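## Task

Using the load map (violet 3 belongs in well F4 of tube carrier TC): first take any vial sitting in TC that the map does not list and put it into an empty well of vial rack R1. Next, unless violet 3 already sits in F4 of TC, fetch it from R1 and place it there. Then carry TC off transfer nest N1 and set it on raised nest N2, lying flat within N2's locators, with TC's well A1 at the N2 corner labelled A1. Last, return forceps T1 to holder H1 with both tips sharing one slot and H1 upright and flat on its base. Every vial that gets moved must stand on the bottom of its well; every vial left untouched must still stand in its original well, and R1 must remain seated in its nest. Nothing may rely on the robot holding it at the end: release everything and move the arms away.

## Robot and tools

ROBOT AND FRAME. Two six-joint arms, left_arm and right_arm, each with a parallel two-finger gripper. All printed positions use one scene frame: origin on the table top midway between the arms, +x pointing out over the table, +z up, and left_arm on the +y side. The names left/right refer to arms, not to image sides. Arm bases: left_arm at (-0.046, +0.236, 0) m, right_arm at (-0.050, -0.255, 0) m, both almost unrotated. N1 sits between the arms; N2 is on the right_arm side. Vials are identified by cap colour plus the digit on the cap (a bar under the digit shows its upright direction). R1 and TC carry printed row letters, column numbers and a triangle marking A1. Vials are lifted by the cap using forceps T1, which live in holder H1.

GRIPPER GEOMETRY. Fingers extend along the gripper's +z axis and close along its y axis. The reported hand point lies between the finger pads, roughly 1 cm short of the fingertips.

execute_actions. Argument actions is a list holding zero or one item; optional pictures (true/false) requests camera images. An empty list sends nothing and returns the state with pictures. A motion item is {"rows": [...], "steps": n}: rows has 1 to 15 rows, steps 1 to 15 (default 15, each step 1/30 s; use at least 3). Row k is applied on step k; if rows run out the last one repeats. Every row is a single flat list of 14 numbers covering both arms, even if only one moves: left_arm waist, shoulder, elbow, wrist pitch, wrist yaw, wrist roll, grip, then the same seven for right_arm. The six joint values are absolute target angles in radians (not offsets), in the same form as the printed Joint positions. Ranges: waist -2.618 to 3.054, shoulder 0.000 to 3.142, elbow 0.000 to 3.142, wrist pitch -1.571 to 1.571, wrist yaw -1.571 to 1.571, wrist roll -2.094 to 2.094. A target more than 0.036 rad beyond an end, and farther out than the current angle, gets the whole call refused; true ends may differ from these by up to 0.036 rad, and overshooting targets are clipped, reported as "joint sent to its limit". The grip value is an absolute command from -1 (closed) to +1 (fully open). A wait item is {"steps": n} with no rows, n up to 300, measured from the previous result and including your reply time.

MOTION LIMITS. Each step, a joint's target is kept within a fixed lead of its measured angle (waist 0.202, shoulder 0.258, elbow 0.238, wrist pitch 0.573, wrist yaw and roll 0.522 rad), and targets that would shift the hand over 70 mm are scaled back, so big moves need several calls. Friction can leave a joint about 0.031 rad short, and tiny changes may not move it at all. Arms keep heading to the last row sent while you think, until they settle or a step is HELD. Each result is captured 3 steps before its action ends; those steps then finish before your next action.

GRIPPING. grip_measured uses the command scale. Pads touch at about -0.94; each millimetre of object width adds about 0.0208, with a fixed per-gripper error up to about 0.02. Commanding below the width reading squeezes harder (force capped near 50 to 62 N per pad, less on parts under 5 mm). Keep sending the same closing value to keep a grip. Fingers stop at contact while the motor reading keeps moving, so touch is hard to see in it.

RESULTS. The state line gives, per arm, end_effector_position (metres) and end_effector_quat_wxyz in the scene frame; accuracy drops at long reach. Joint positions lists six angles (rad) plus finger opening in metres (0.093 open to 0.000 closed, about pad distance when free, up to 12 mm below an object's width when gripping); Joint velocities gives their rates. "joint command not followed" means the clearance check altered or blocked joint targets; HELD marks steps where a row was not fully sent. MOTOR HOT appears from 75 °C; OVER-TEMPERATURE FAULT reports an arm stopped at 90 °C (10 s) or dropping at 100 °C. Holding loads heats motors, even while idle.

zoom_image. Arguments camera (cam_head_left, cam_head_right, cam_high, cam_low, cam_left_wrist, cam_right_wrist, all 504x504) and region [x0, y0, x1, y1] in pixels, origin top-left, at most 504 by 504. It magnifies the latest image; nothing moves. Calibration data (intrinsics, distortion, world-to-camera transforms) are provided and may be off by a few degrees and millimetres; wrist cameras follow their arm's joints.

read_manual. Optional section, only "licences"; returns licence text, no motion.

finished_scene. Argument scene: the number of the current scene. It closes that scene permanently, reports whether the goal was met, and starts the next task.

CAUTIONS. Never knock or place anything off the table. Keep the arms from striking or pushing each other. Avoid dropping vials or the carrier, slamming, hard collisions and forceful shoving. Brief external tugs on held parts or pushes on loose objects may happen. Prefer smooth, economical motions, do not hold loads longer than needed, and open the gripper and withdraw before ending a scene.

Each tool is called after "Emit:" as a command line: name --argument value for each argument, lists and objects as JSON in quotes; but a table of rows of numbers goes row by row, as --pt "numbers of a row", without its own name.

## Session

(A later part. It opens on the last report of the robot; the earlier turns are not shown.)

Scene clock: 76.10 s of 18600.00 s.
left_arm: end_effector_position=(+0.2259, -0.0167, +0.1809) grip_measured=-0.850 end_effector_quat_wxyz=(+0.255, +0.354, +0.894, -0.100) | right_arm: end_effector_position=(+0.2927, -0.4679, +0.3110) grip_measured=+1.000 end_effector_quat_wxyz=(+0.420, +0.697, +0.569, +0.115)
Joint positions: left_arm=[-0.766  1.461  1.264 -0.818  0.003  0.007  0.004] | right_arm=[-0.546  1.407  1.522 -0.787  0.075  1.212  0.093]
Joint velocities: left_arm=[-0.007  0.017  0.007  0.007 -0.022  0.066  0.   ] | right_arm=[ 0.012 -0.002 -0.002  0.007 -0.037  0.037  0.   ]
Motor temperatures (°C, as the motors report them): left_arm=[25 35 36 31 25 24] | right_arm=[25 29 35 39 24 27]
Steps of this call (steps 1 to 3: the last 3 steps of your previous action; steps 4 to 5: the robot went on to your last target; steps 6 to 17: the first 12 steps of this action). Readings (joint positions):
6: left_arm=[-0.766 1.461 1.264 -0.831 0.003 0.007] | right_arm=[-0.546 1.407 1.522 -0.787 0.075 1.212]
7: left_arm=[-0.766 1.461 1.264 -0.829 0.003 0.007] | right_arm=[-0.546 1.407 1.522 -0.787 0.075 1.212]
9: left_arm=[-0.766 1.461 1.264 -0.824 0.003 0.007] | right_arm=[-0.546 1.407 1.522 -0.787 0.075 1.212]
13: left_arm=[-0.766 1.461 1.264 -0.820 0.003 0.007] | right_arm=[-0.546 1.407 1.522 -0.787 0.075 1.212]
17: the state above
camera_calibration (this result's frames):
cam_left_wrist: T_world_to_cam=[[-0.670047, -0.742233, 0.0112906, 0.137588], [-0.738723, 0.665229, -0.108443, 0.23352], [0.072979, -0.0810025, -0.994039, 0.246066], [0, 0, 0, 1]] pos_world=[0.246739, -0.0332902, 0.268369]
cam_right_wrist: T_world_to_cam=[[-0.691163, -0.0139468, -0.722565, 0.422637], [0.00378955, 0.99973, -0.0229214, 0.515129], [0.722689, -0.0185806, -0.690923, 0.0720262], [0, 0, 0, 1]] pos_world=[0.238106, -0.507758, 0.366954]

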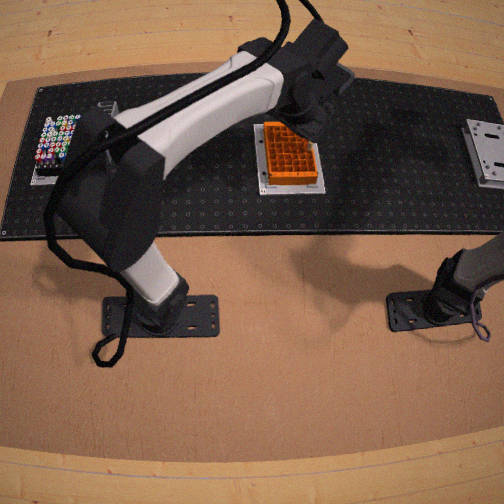

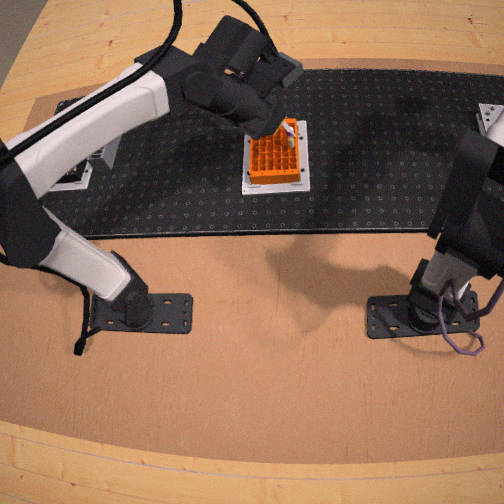

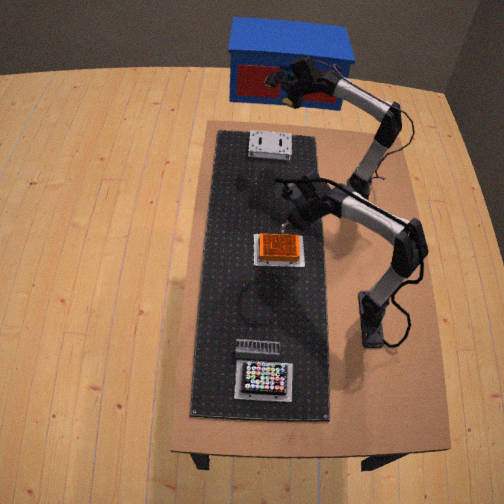

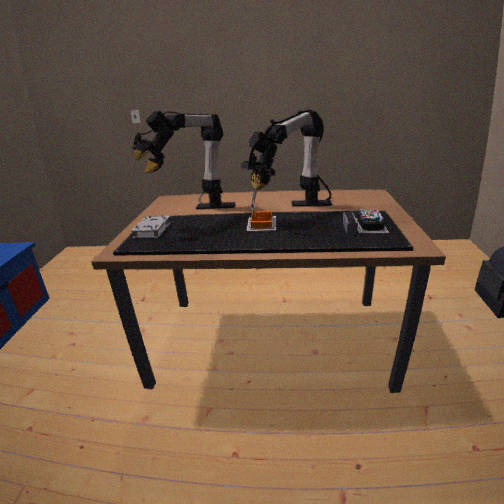

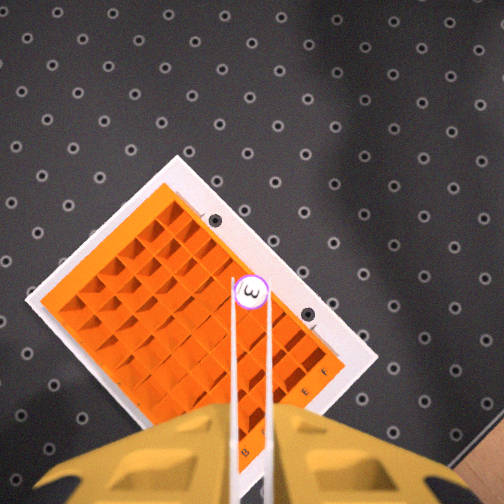

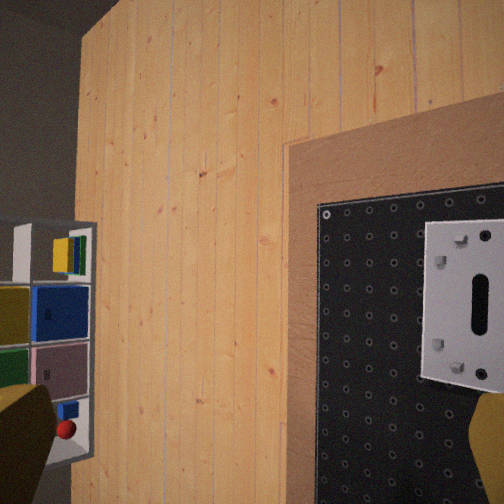

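Emit:
execute_actions --actions '[{"rows":[[-0.744,1.497,1.253,-0.81,0.012,0.012,-0.86,-0.546,1.407,1.522,-0.787,0.075,1.212,1],[-0.744,1.497,1.253,-0.81,0.012,0.012,-0.86,-0.546,1.407,1.522,-0.787,0.075,1.212,1],[-0.76,1.497,1.253,-0.81,0.012,0.012,-0.86,-0.546,1.407,1.522,-0.787,0.075,1.212,1]],"steps":15}]' --pictures true

Emit:
zoom_image --camera "cam_left_wrist" --region '[150,180,350,380]'

Emit:
zoom_image --camera "cam_head_right" --region '[240,100,320,180]'

Scene clock: 76.67 s of 18600.00 s.
left_arm: end_effector_position=(+0.2278, -0.0169, +0.1733) grip_measured=-0.850 end_effector_quat_wxyz=(+0.245, +0.354, +0.897, -0.097) | right_arm: end_effector_position=(+0.2927, -0.4679, +0.3110) grip_measured=+1.000 end_effector_quat_wxyz=(+0.420, +0.697, +0.569, +0.115)
Joint positions: left_arm=[-0.762  1.483  1.264 -0.818  0.006  0.008  0.004] | right_arm=[-0.546  1.407  1.522 -0.787  0.075  1.212  0.093]
Joint velocities: left_arm=[ 0.012 -0.002 -0.002 -0.007  0.051  0.051 -0.001] | right_arm=[-0.002 -0.002 -0.002 -0.007  0.051  0.095  0.   ]
Motor temperatures (°C, as the motors report them): left_arm=[25 35 36 31 25 24] | right_arm=[25 29 35 39 24 27]
Steps of this call (steps 1 to 3: the last 3 steps of your previous action; steps 4 to 5: the robot went on to your last target; steps 6 to 17: the first 12 steps of this action). Readings (joint positions):
6: left_arm=[-0.765 1.463 1.264 -0.818 0.004 0.007] | right_arm=[-0.546 1.407 1.522 -0.787 0.075 1.212]
7: left_arm=[-0.763 1.466 1.264 -0.818 0.004 0.007] | right_arm=[-0.546 1.407 1.522 -0.787 0.075 1.212]
9: left_arm=[-0.762 1.475 1.264 -0.818 0.005 0.007] | right_arm=[-0.546 1.407 1.522 -0.787 0.075 1.212]
13: left_arm=[-0.762 1.483 1.264 -0.818 0.006 0.008] | right_arm=[-0.546 1.407 1.522 -0.787 0.075 1.212]
17: the state above
camera_calibration (this result's frames):
cam_left_wrist: T_world_to_cam=[[-0.667994, -0.744051, 0.0131454, 0.137949], [-0.742026, 0.66463, -0.0875411, 0.231367], [0.0563981, -0.0682311, -0.996074, 0.242747], [0, 0, 0, 1]] pos_world=[0.250138, -0.0345696, 0.260235]
cam_right_wrist: T_world_to_cam=[[-0.691163, -0.0139468, -0.722565, 0.422637], [0.00378955, 0.99973, -0.0229214, 0.515129], [0.722689, -0.0185806, -0.690923, 0.0720262], [0, 0, 0, 1]] pos_world=[0.238106, -0.507758, 0.366954]

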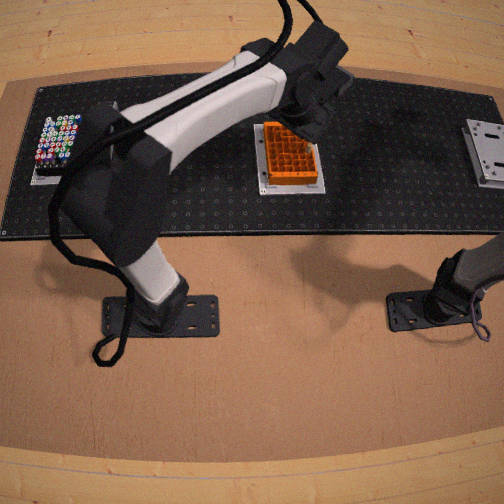

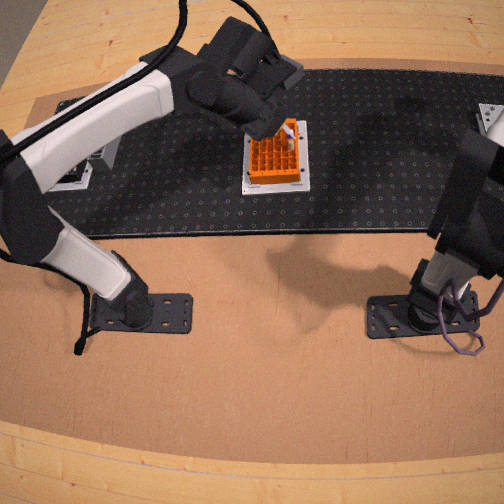

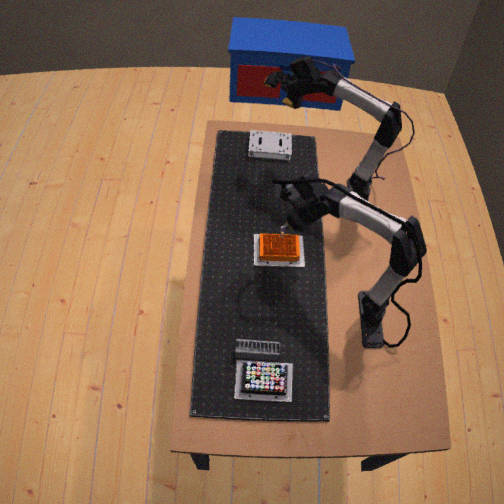

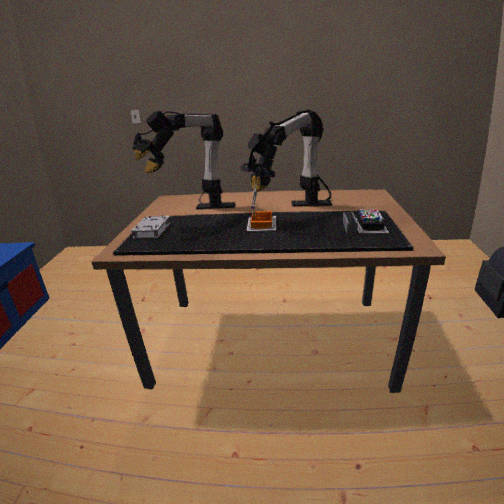

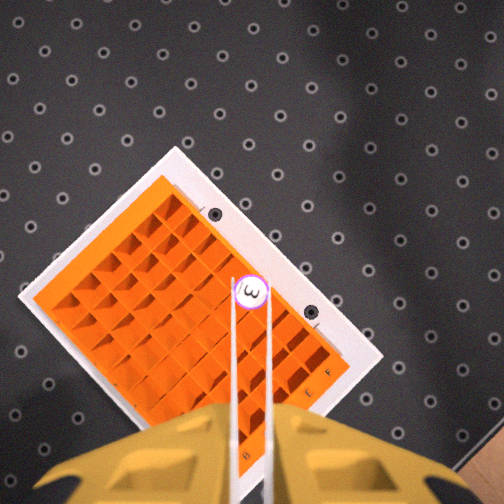

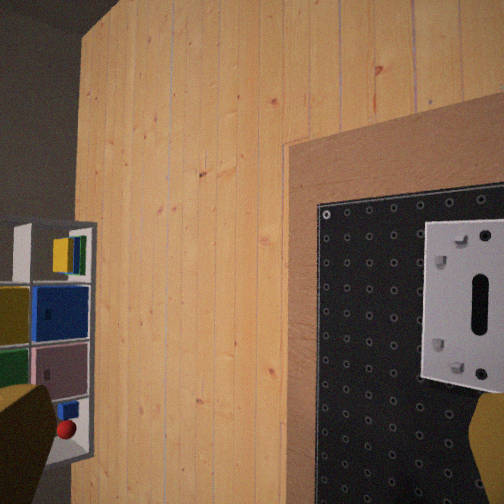

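Region (150, 180, 350, 380) of cam_left_wrist's 504x504 image, scaled by 2.520, with more detail than that image has.

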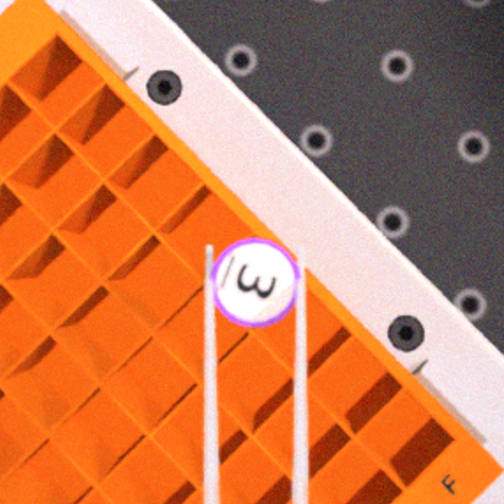

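Region (240, 100, 320, 180) of cam_head_right's 504x504 image, scaled by 6.300, with more detail than that image has.

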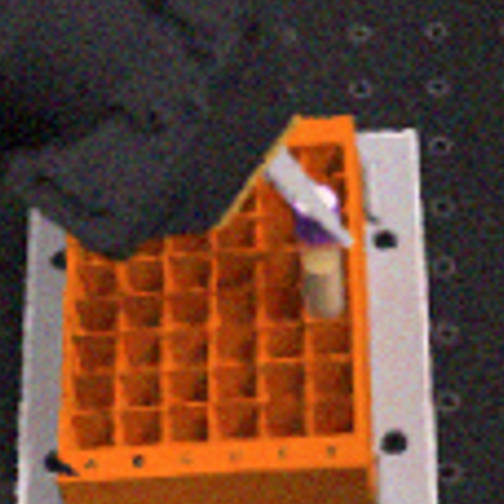

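Centred (~251,284). Descend, with slight q4 compensation.

Emit:
execute_actions --actions '[{"rows":[[-0.76,1.525,1.253,-0.788,0.006,0.008,-0.86,-0.546,1.407,1.522,-0.787,0.075,1.212,1]],"steps":15}]' --pictures true

Emit:
zoom_image --camera "cam_left_wrist" --region '[150,180,350,380]'

Emit:
zoom_image --camera "cam_head_right" --region '[240,100,320,180]'

Scene clock: 77.17 s of 18600.00 s.
left_arm: end_effector_position=(+0.2300, -0.0190, +0.1637) grip_measured=-0.850 end_effector_quat_wxyz=(+0.235, +0.355, +0.900, -0.094) | right_arm: end_effector_position=(+0.2927, -0.4679, +0.3110) grip_measured=+1.000 end_effector_quat_wxyz=(+0.420, +0.697, +0.569, +0.115)
Joint positions: left_arm=[-0.762  1.513  1.264 -0.811  0.006  0.008  0.004] | right_arm=[-0.546  1.407  1.522 -0.787  0.075  1.212  0.093]
Joint velocities: left_arm=[-0.012 -0.017 -0.002 -0.022  0.037  0.022  0.001] | right_arm=[ 0.007  0.002 -0.007  0.007  0.037  0.022  0.   ]
Motor temperatures (°C, as the motors report them): left_arm=[25 35 36 31 25 24] | right_arm=[25 29 35 39 24 27]
Steps of this call (steps 1 to 3: the last 3 steps of your previous action; steps 4 to 15: the first 12 steps of this action). Readings (joint positions):
4: left_arm=[-0.762 1.485 1.264 -0.817 0.006 0.008] | right_arm=[-0.546 1.407 1.522 -0.787 0.075 1.212]
5: left_arm=[-0.762 1.489 1.264 -0.815 0.006 0.008] | right_arm=[-0.546 1.407 1.522 -0.787 0.075 1.212]
7: left_arm=[-0.762 1.501 1.264 -0.813 0.006 0.008] | right_arm=[-0.546 1.407 1.522 -0.787 0.075 1.212]
11: left_arm=[-0.762 1.513 1.264 -0.812 0.006 0.008] | right_arm=[-0.546 1.407 1.522 -0.787 0.075 1.212]
15: the state above
camera_calibration (this result's frames):
cam_left_wrist: T_world_to_cam=[[-0.667778, -0.744249, 0.0129109, 0.138028], [-0.743293, 0.665791, -0.0651016, 0.230214], [0.0398558, -0.05307, -0.997795, 0.237321], [0, 0, 0, 1]] pos_world=[0.25383, -0.0379529, 0.250003]
cam_right_wrist: T_world_to_cam=[[-0.691163, -0.0139468, -0.722565, 0.422637], [0.00378955, 0.99973, -0.0229214, 0.515129], [0.722689, -0.0185806, -0.690923, 0.0720262], [0, 0, 0, 1]] pos_world=[0.238106, -0.507758, 0.366954]

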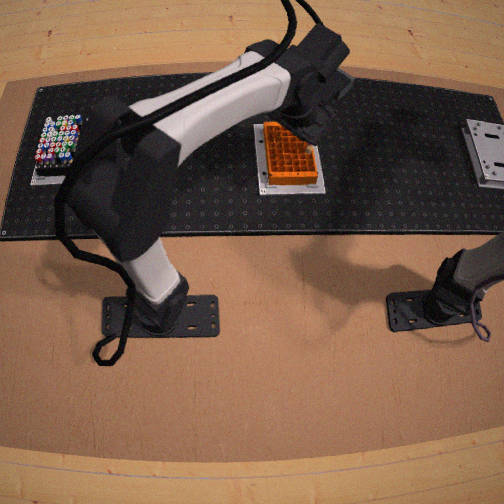

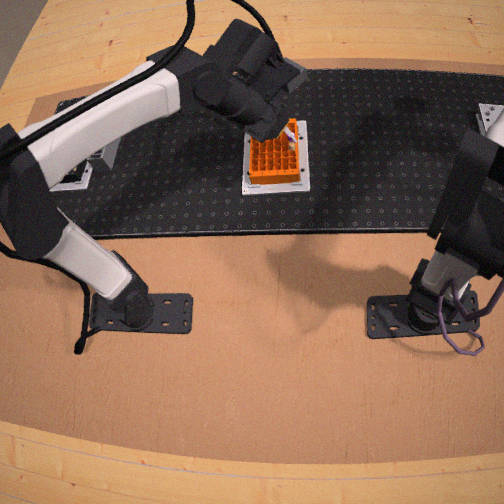

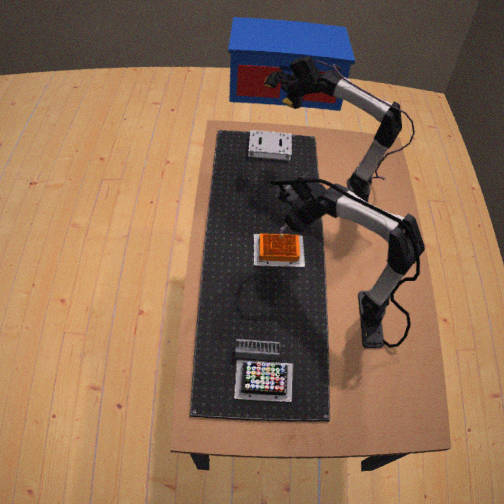

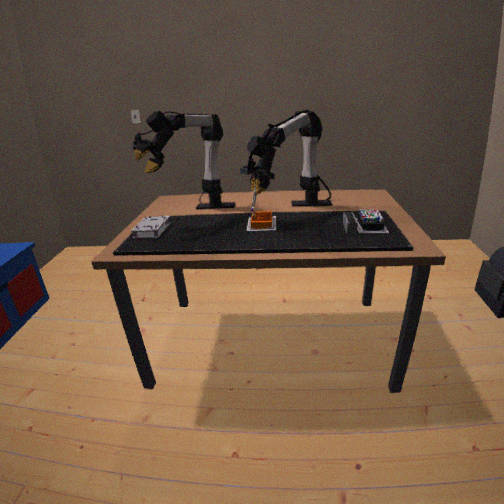

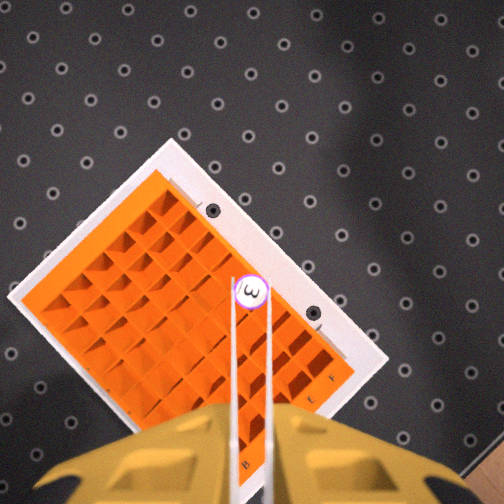

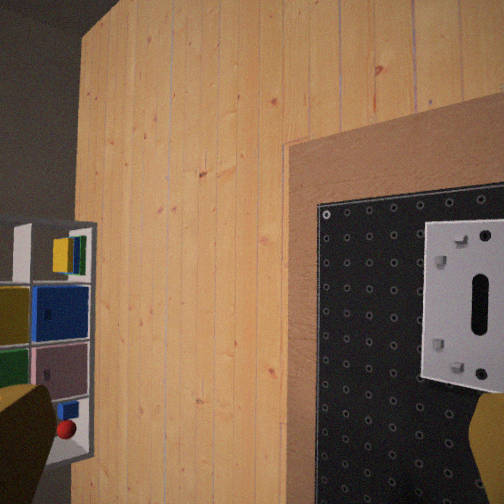

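Region (150, 180, 350, 380) of cam_left_wrist's 504x504 image, scaled by 2.520, with more detail than that image has.

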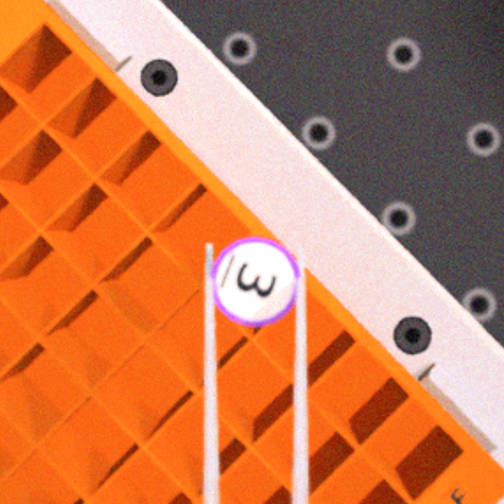

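Region (240, 100, 320, 180) of cam_head_right's 504x504 image, scaled by 6.300, with more detail than that image has.

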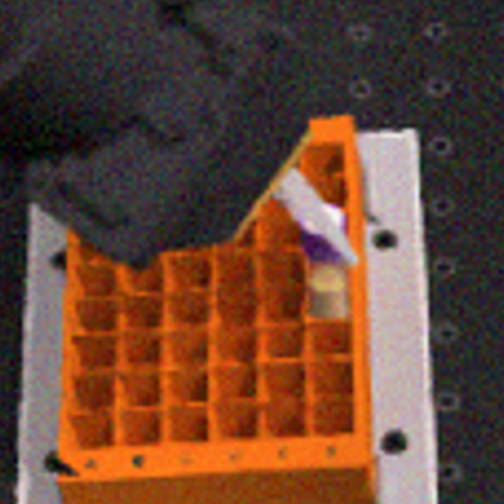

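In. One more step down, release, lift.

Emit:
execute_actions --actions '[{"rows":[[-0.76,1.555,1.253,-0.782,0.006,0.008,-0.86,-0.546,1.407,1.522,-0.787,0.075,1.212,1]],"steps":13}]'

Emit:
execute_actions --actions '[{"rows":[[-0.76,1.555,1.253,-0.79,0.006,0.008,-0.73,-0.546,1.407,1.522,-0.787,0.075,1.212,1]],"steps":12}]'

Emit:
execute_actions --actions '[{"rows":[[-0.76,1.5,1.253,-0.79,0.006,0.008,-0.73,-0.546,1.407,1.522,-0.787,0.075,1.212,1],[-0.76,1.47,1.253,-0.79,0.006,0.008,-0.73,-0.546,1.407,1.522,-0.787,0.075,1.212,1],[-0.76,1.44,1.253,-0.79,0.006,0.008,-0.73,-0.546,1.407,1.522,-0.787,0.075,1.212,1],[-0.76,1.40,1.253,-0.79,0.006,0.008,-0.73,-0.546,1.407,1.522,-0.787,0.075,1.212,1]],"steps":15}]' --pictures true

Emit:
zoom_image --camera "cam_head_right" --region '[240,100,320,180]'

Scene clock: 77.67 s of 18600.00 s.
left_arm: end_effector_position=(+0.2319, -0.0207, +0.1541) grip_measured=-0.850 end_effector_quat_wxyz=(+0.225, +0.356, +0.903, -0.089) | right_arm: end_effector_position=(+0.2927, -0.4679, +0.3110) grip_measured=+1.000 end_effector_quat_wxyz=(+0.420, +0.697, +0.569, +0.115)
Joint positions: left_arm=[-0.762  1.542  1.264 -0.805  0.006  0.008  0.004] | right_arm=[-0.546  1.407  1.522 -0.787  0.075  1.212  0.093]
Joint velocities: left_arm=[ 0.002 -0.002 -0.022 -0.022  0.051 -0.007 -0.001] | right_arm=[-0.002 -0.017  0.007 -0.066 -0.037 -0.051  0.   ]
Motor temperatures (°C, as the motors report them): left_arm=[25 35 36 31 25 24] | right_arm=[25 29 35 39 24 27]
Steps of this call (steps 1 to 3: the last 3 steps of your previous action; steps 4 to 5: the robot went on to your last target; steps 6 to 15: the first 10 steps of this action). Readings (joint positions):
6: left_arm=[-0.762 1.515 1.264 -0.810 0.006 0.008] | right_arm=[-0.546 1.407 1.522 -0.787 0.075 1.212]
7: left_arm=[-0.762 1.519 1.264 -0.808 0.006 0.008] | right_arm=[-0.546 1.407 1.522 -0.787 0.075 1.212]
9: left_arm=[-0.762 1.531 1.264 -0.806 0.006 0.008] | right_arm=[-0.546 1.407 1.522 -0.787 0.075 1.212]
13: left_arm=[-0.762 1.542 1.264 -0.805 0.006 0.008] | right_arm=[-0.546 1.407 1.522 -0.787 0.075 1.212]
15: the state above

Scene clock: 78.07 s of 18600.00 s.
left_arm: end_effector_position=(+0.2319, -0.0207, +0.1541) grip_measured=-0.733 end_effector_quat_wxyz=(+0.225, +0.356, +0.903, -0.089) | right_arm: end_effector_position=(+0.2927, -0.4679, +0.3110) grip_measured=+1.000 end_effector_quat_wxyz=(+0.420, +0.697, +0.569, +0.115)
Joint positions: left_arm=[-0.762  1.542  1.264 -0.805  0.006  0.008  0.01 ] | right_arm=[-0.546  1.407  1.522 -0.787  0.075  1.212  0.093]
Joint velocities: left_arm=[ 0.007  0.002 -0.007  0.051 -0.037 -0.066 -0.   ] | right_arm=[ 0.002  0.012  0.012 -0.022  0.037  0.007  0.   ]
Motor temperatures (°C, as the motors report them): left_arm=[25 35 36 31 25 24] | right_arm=[25 29 35 39 24 27]
Steps of this call (steps 1 to 3: the last 3 steps of your previous action; steps 4 to 12: the first 9 steps of this action). Readings (joint positions):
4: left_arm=[-0.762 1.542 1.264 -0.805 0.006 0.008] | right_arm=[-0.546 1.407 1.522 -0.787 0.075 1.212]
5: left_arm=[-0.762 1.542 1.264 -0.805 0.006 0.008] | right_arm=[-0.546 1.407 1.522 -0.787 0.075 1.212]
7: left_arm=[-0.762 1.542 1.264 -0.805 0.006 0.008] | right_arm=[-0.546 1.407 1.522 -0.787 0.075 1.212]
11: left_arm=[-0.762 1.542 1.264 -0.805 0.006 0.008] | right_arm=[-0.546 1.407 1.522 -0.787 0.075 1.212]
12: the state above

Scene clock: 78.57 s of 18600.00 s.
left_arm: end_effector_position=(+0.2244, -0.0138, +0.1989) grip_measured=-0.733 end_effector_quat_wxyz=(+0.283, +0.350, +0.886, -0.112) | right_arm: end_effector_position=(+0.2927, -0.4679, +0.3110) grip_measured=+1.000 end_effector_quat_wxyz=(+0.420, +0.697, +0.569, +0.115)
Joint positions: left_arm=[-0.762  1.405  1.255 -0.803  0.006  0.008  0.01 ] | right_arm=[-0.546  1.407  1.522 -0.787  0.075  1.212  0.093]
Joint velocities: left_arm=[-0.012  0.012 -0.007 -0.007 -0.007  0.007  0.   ] | right_arm=[-0.007 -0.002 -0.002 -0.007 -0.022 -0.066  0.   ]
Motor temperatures (°C, as the motors report them): left_arm=[25 35 36 31 25 24] | right_arm=[25 29 35 39 24 27]
Steps of this call (steps 1 to 3: the last 3 steps of your previous action; steps 4 to 15: the first 12 steps of this action). Readings (joint positions):
4: left_arm=[-0.762 1.540 1.264 -0.805 0.006 0.008] | right_arm=[-0.546 1.407 1.522 -0.787 0.075 1.212]
5: left_arm=[-0.762 1.535 1.263 -0.805 0.006 0.008] | right_arm=[-0.546 1.407 1.522 -0.787 0.075 1.212]
7: left_arm=[-0.762 1.504 1.257 -0.805 0.006 0.008] | right_arm=[-0.546 1.407 1.522 -0.787 0.075 1.212]
11: left_arm=[-0.762 1.417 1.255 -0.803 0.006 0.008] | right_arm=[-0.546 1.407 1.522 -0.787 0.075 1.212]
15: the state above
camera_calibration (this result's frames):
cam_left_wrist: T_world_to_cam=[[-0.668825, -0.743289, 0.013953, 0.137695], [-0.734128, 0.657391, -0.16998, 0.243613], [0.117172, -0.12393, -0.985349, 0.252066], [0, 0, 0, 1]] pos_world=[0.241402, -0.0265627, 0.287861]
cam_right_wrist: T_world_to_cam=[[-0.691163, -0.0139468, -0.722565, 0.422637], [0.00378955, 0.99973, -0.0229214, 0.515129], [0.722689, -0.0185806, -0.690923, 0.0720262], [0, 0, 0, 1]] pos_world=[0.238106, -0.507758, 0.366954]

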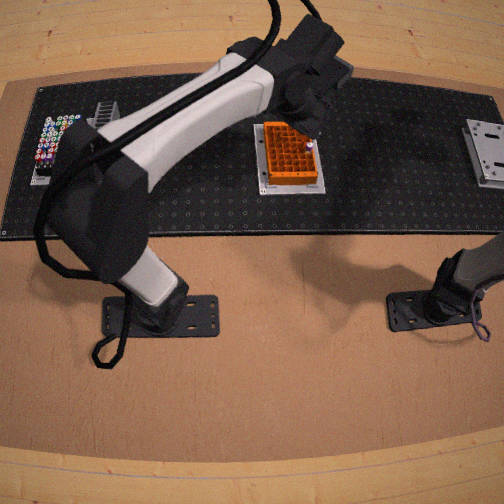

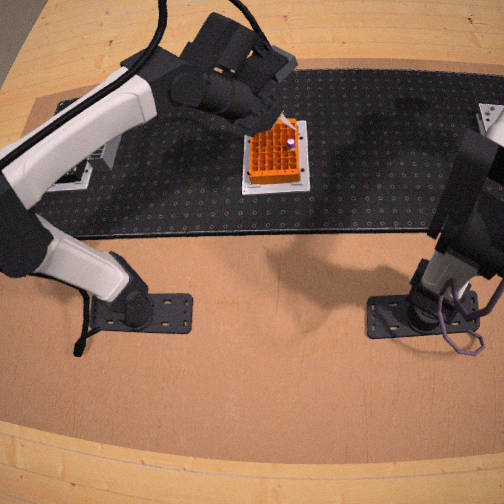

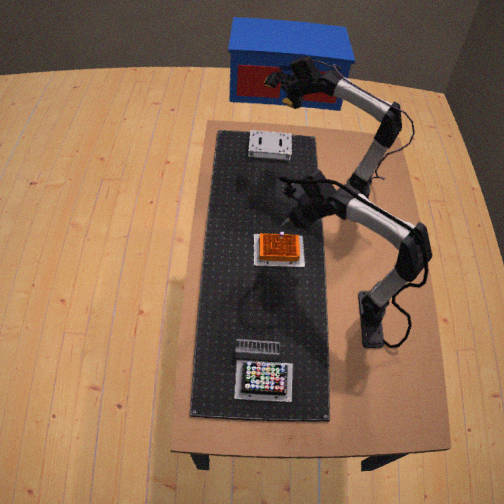

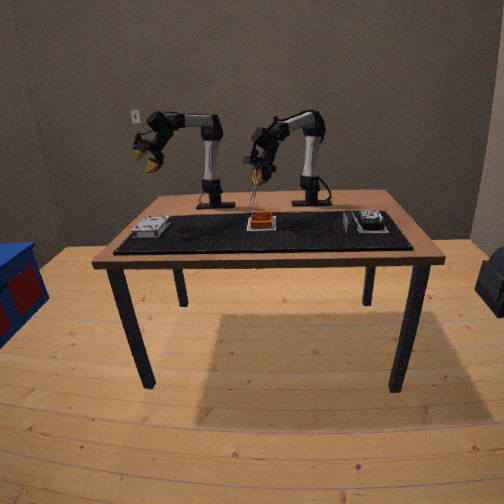

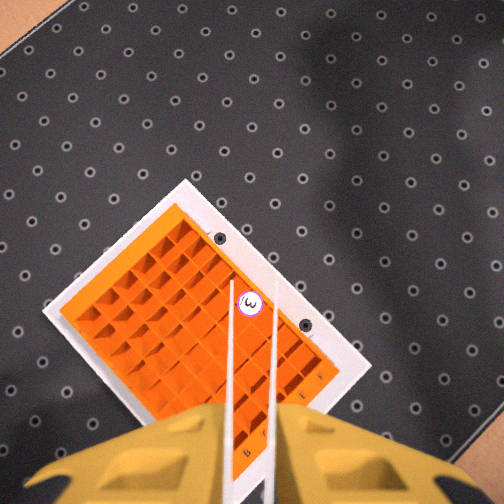

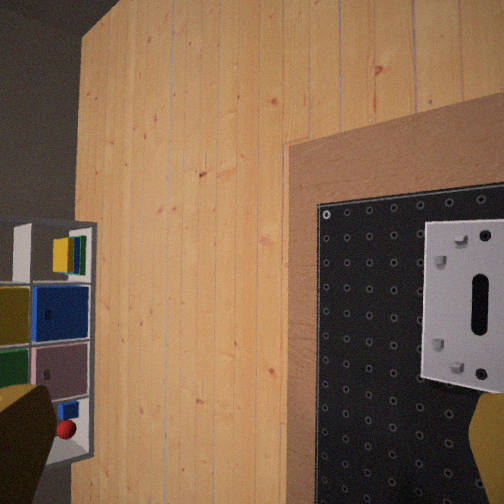

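Region (240, 100, 320, 180) of cam_head_right's 504x504 image, scaled by 6.300, with more detail than that image has.

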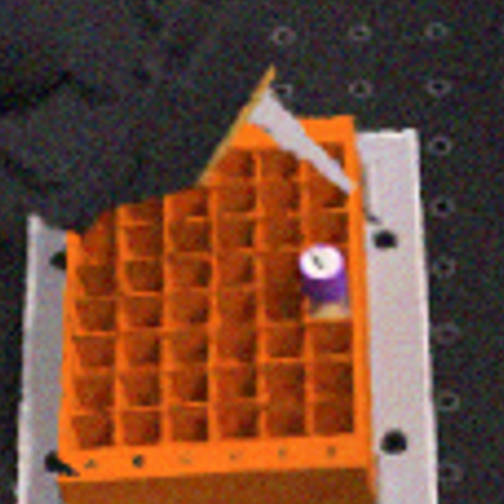

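Emit:
execute_actions --actions '[{"rows":[[-0.4,1.55,1.5,-0.97,0.03,0.12,-0.73,-0.546,1.55,1.65,-1.0,0.05,0.7,1]],"steps":15}]'

Emit:
execute_actions --actions '[{"rows":[[-0.03,1.75,1.75,-1.15,0.06,0.25,-0.73,-0.546,1.75,1.8,-1.3,0.02,0.1,1]],"steps":15}]'

Emit:
execute_actions --actions '[{"rows":[[0.33,1.953,1.97,-1.33,0.087,0.372,-0.73,-0.546,1.9,1.9,-1.55,0,-0.51,1]],"steps":15}]'

Emit:
execute_actions --actions '[{"steps":20}]' --pictures true

Scene clock: 79.10 s of 18600.00 s.
left_arm: end_effector_position=(+0.3175, +0.0926, +0.2179) grip_measured=-0.733 end_effector_quat_wxyz=(+0.276, +0.227, +0.933, -0.045) | right_arm: end_effector_position=(+0.2977, -0.4676, +0.2750) grip_measured=+1.000 end_effector_quat_wxyz=(+0.343, +0.564, +0.751, +0.010)
Joint positions: left_arm=[-0.387  1.542  1.481 -0.943  0.019  0.106  0.01 ] | right_arm=[-0.546  1.545  1.64  -0.968  0.058  0.743  0.093]
Joint velocities: left_arm=[-0.037  0.002 -0.017 -0.183 -0.066  0.095  0.   ] | right_arm=[ 0.007 -0.007 -0.002 -0.125 -0.051 -0.315  0.   ]
Motor temperatures (°C, as the motors report them): left_arm=[25 35 36 31 25 24] | right_arm=[25 29 35 39 24 27]
Steps of this call (steps 1 to 3: the last 3 steps of your previous action; step 4: the robot went on to your last target; steps 5 to 16: the first 12 steps of this action). Readings (joint positions):
5: left_arm=[-0.743 1.423 1.291 -0.845 0.020 0.024] | right_arm=[-0.546 1.423 1.546 -0.822 0.073 1.142]
6: left_arm=[-0.698 1.462 1.357 -0.890 0.033 0.042] | right_arm=[-0.546 1.451 1.588 -0.862 0.071 1.055]
8: left_arm=[-0.574 1.522 1.451 -0.895 0.037 0.069] | right_arm=[-0.546 1.502 1.635 -0.887 0.066 0.928]
12: left_arm=[-0.388 1.542 1.481 -0.913 0.018 0.094] | right_arm=[-0.546 1.543 1.640 -0.942 0.060 0.796]
16: the state above

Scene clock: 79.60 s of 18600.00 s.
left_arm: end_effector_position=(+0.3683, +0.2328, +0.2051) grip_measured=-0.733 end_effector_quat_wxyz=(+0.211, +0.113, +0.971, +0.004) | right_arm: end_effector_position=(+0.2886, -0.4567, +0.2138) grip_measured=+1.000 end_effector_quat_wxyz=(+0.166, +0.329, +0.928, -0.046)
Joint positions: left_arm=[-0.009  1.755  1.726 -1.119  0.045  0.233  0.01 ] | right_arm=[-0.546  1.757  1.794 -1.261  0.029  0.152  0.093]
Joint velocities: left_arm=[-0.144 -0.002  0.007 -0.095 -0.007  0.037 -0.001] | right_arm=[-0.007 -0.012 -0.002 -0.198  0.095 -0.388  0.   ]
Motor temperatures (°C, as the motors report them): left_arm=[25 35 36 31 25 24] | right_arm=[25 29 35 39 24 27]
Steps of this call (steps 1 to 3: the last 3 steps of your previous action; steps 4 to 15: the first 12 steps of this action). Readings (joint positions):
4: left_arm=[-0.371 1.567 1.520 -0.999 0.035 0.130] | right_arm=[-0.546 1.568 1.673 -1.025 0.054 0.652]
5: left_arm=[-0.332 1.614 1.594 -1.047 0.050 0.153] | right_arm=[-0.546 1.609 1.731 -1.086 0.051 0.553]
7: left_arm=[-0.223 1.696 1.694 -1.053 0.058 0.184] | right_arm=[-0.546 1.682 1.790 -1.134 0.042 0.392]
11: left_arm=[-0.025 1.753 1.724 -1.081 0.049 0.218] | right_arm=[-0.546 1.754 1.794 -1.221 0.033 0.221]
15: the state above

Scene clock: 80.10 s of 18600.00 s.
left_arm: end_effector_position=(+0.3559, +0.3845, +0.1800) grip_measured=-0.733 end_effector_quat_wxyz=(+0.134, -0.009, +0.991, +0.014) | right_arm: end_effector_position=(+0.2623, -0.4380, +0.1793) grip_measured=+1.000 end_effector_quat_wxyz=(+0.018, +0.034, +0.999, -0.016)
Joint positions: left_arm=[ 0.362  1.96   1.944 -1.294  0.071  0.355  0.01 ] | right_arm=[-0.547  1.898  1.889 -1.515  0.01  -0.456  0.093]
Joint velocities: left_arm=[-0.164 -0.012  0.076 -0.242  0.007  0.081  0.   ] | right_arm=[-0.027 -0.002 -0.002 -0.212 -0.007 -0.432  0.   ]
Motor temperatures (°C, as the motors report them): left_arm=[25 35 36 31 25 24] | right_arm=[25 29 35 39 24 27]
Steps of this call (steps 1 to 3: the last 3 steps of your previous action; steps 4 to 15: the first 12 steps of this action). Readings (joint positions):
4: left_arm=[-0.005 1.778 1.764 -1.171 0.062 0.257] | right_arm=[-0.546 1.772 1.816 -1.310 0.027 0.056]
5: left_arm=[0.025 1.820 1.832 -1.214 0.076 0.277] | right_arm=[-0.547 1.799 1.854 -1.360 0.024 -0.044]
7: left_arm=[0.120 1.889 1.914 -1.220 0.085 0.306] | right_arm=[-0.547 1.845 1.888 -1.412 0.018 -0.209]
11: left_arm=[0.319 1.953 1.942 -1.254 0.080 0.340] | right_arm=[-0.547 1.895 1.889 -1.484 0.012 -0.385]
15: the state above

Scene clock: 80.77 s of 18600.00 s.
left_arm: end_effector_position=(+0.3556, +0.3715, +0.1798) grip_measured=-0.733 end_effector_quat_wxyz=(+0.127, +0.010, +0.992, +0.006) | right_arm: end_effector_position=(+0.2585, -0.4357, +0.1791) grip_measured=+1.000 end_effector_quat_wxyz=(+0.010, +0.010, +1.000, -0.011)
Joint positions: left_arm=[ 0.337  1.96   1.948 -1.316  0.079  0.367  0.01 ] | right_arm=[-0.547  1.898  1.889 -1.534  0.009 -0.504  0.093]
Joint velocities: left_arm=[-0.007 -0.017 -0.002 -0.007 -0.051 -0.007  0.   ] | right_arm=[-0.022  0.007  0.007 -0.037 -0.022  0.022  0.   ]
Motor temperatures (°C, as the motors report them): left_arm=[25 35 36 31 25 24] | right_arm=[25 30 35 39 24 27]
Kept back: nothing.
Steps of this call (steps 1 to 3: the last 3 steps of your previous action; steps 4 to 20: the robot went on to your last target). Readings (joint positions):
1: left_arm=[0.356 1.960 1.946 -1.299 0.072 0.357] | right_arm=[-0.547 1.898 1.889 -1.520 0.010 -0.466]
2: left_arm=[0.350 1.960 1.947 -1.302 0.073 0.359] | right_arm=[-0.547 1.898 1.889 -1.523 0.010 -0.474]
4: left_arm=[0.340 1.960 1.948 -1.307 0.076 0.362] | right_arm=[-0.547 1.898 1.889 -1.528 0.010 -0.485]
8: left_arm=[0.337 1.960 1.948 -1.313 0.079 0.365] | right_arm=[-0.547 1.898 1.889 -1.532 0.009 -0.497]
20: the state above
camera_calibration (this result's frames):
cam_left_wrist: T_world_to_cam=[[0.00478203, -0.999953, -0.00841318, 0.371929], [-0.981485, -0.00630435, 0.191434, 0.352874], [-0.191478, 0.00734197, -0.98147, 0.3259], [0, 0, 0, 1]] pos_world=[0.406964, 0.371743, 0.255438]
cam_right_wrist: T_world_to_cam=[[-0.0135786, -0.999875, 0.00812087, -0.431399], [-0.907216, 0.0157345, 0.42037, 0.207404], [-0.420445, -0.00165934, -0.907316, 0.347794], [0, 0, 0, 1]] pos_world=[0.328531, -0.434031, 0.231876]

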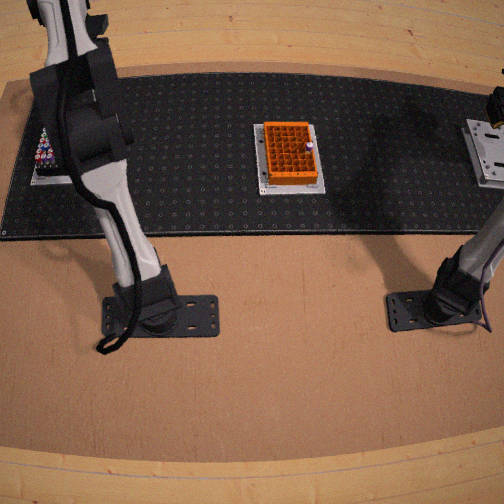

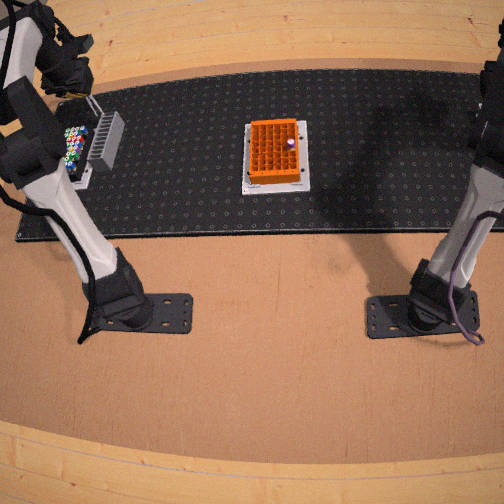

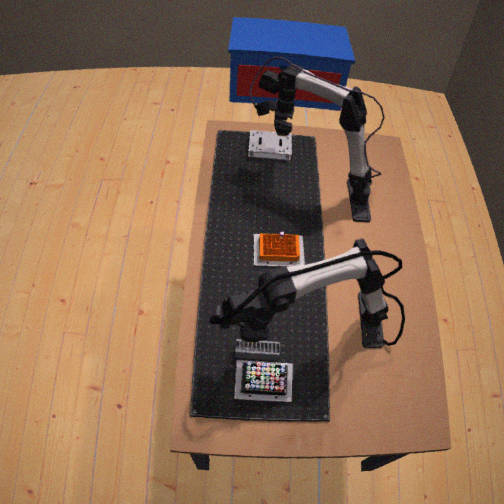

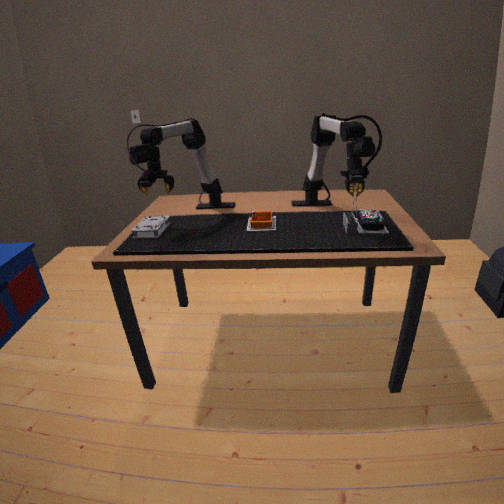

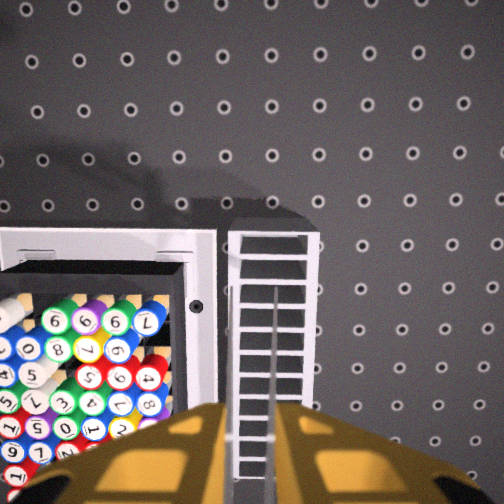

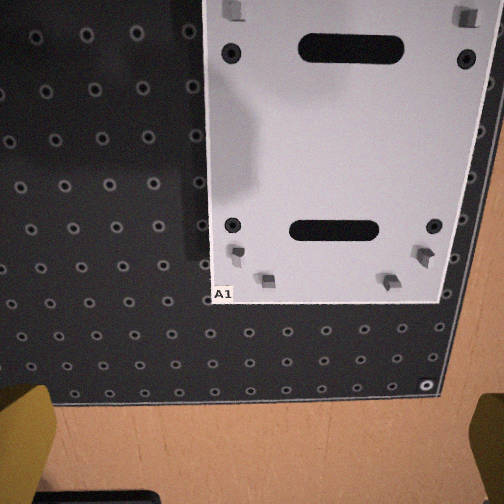

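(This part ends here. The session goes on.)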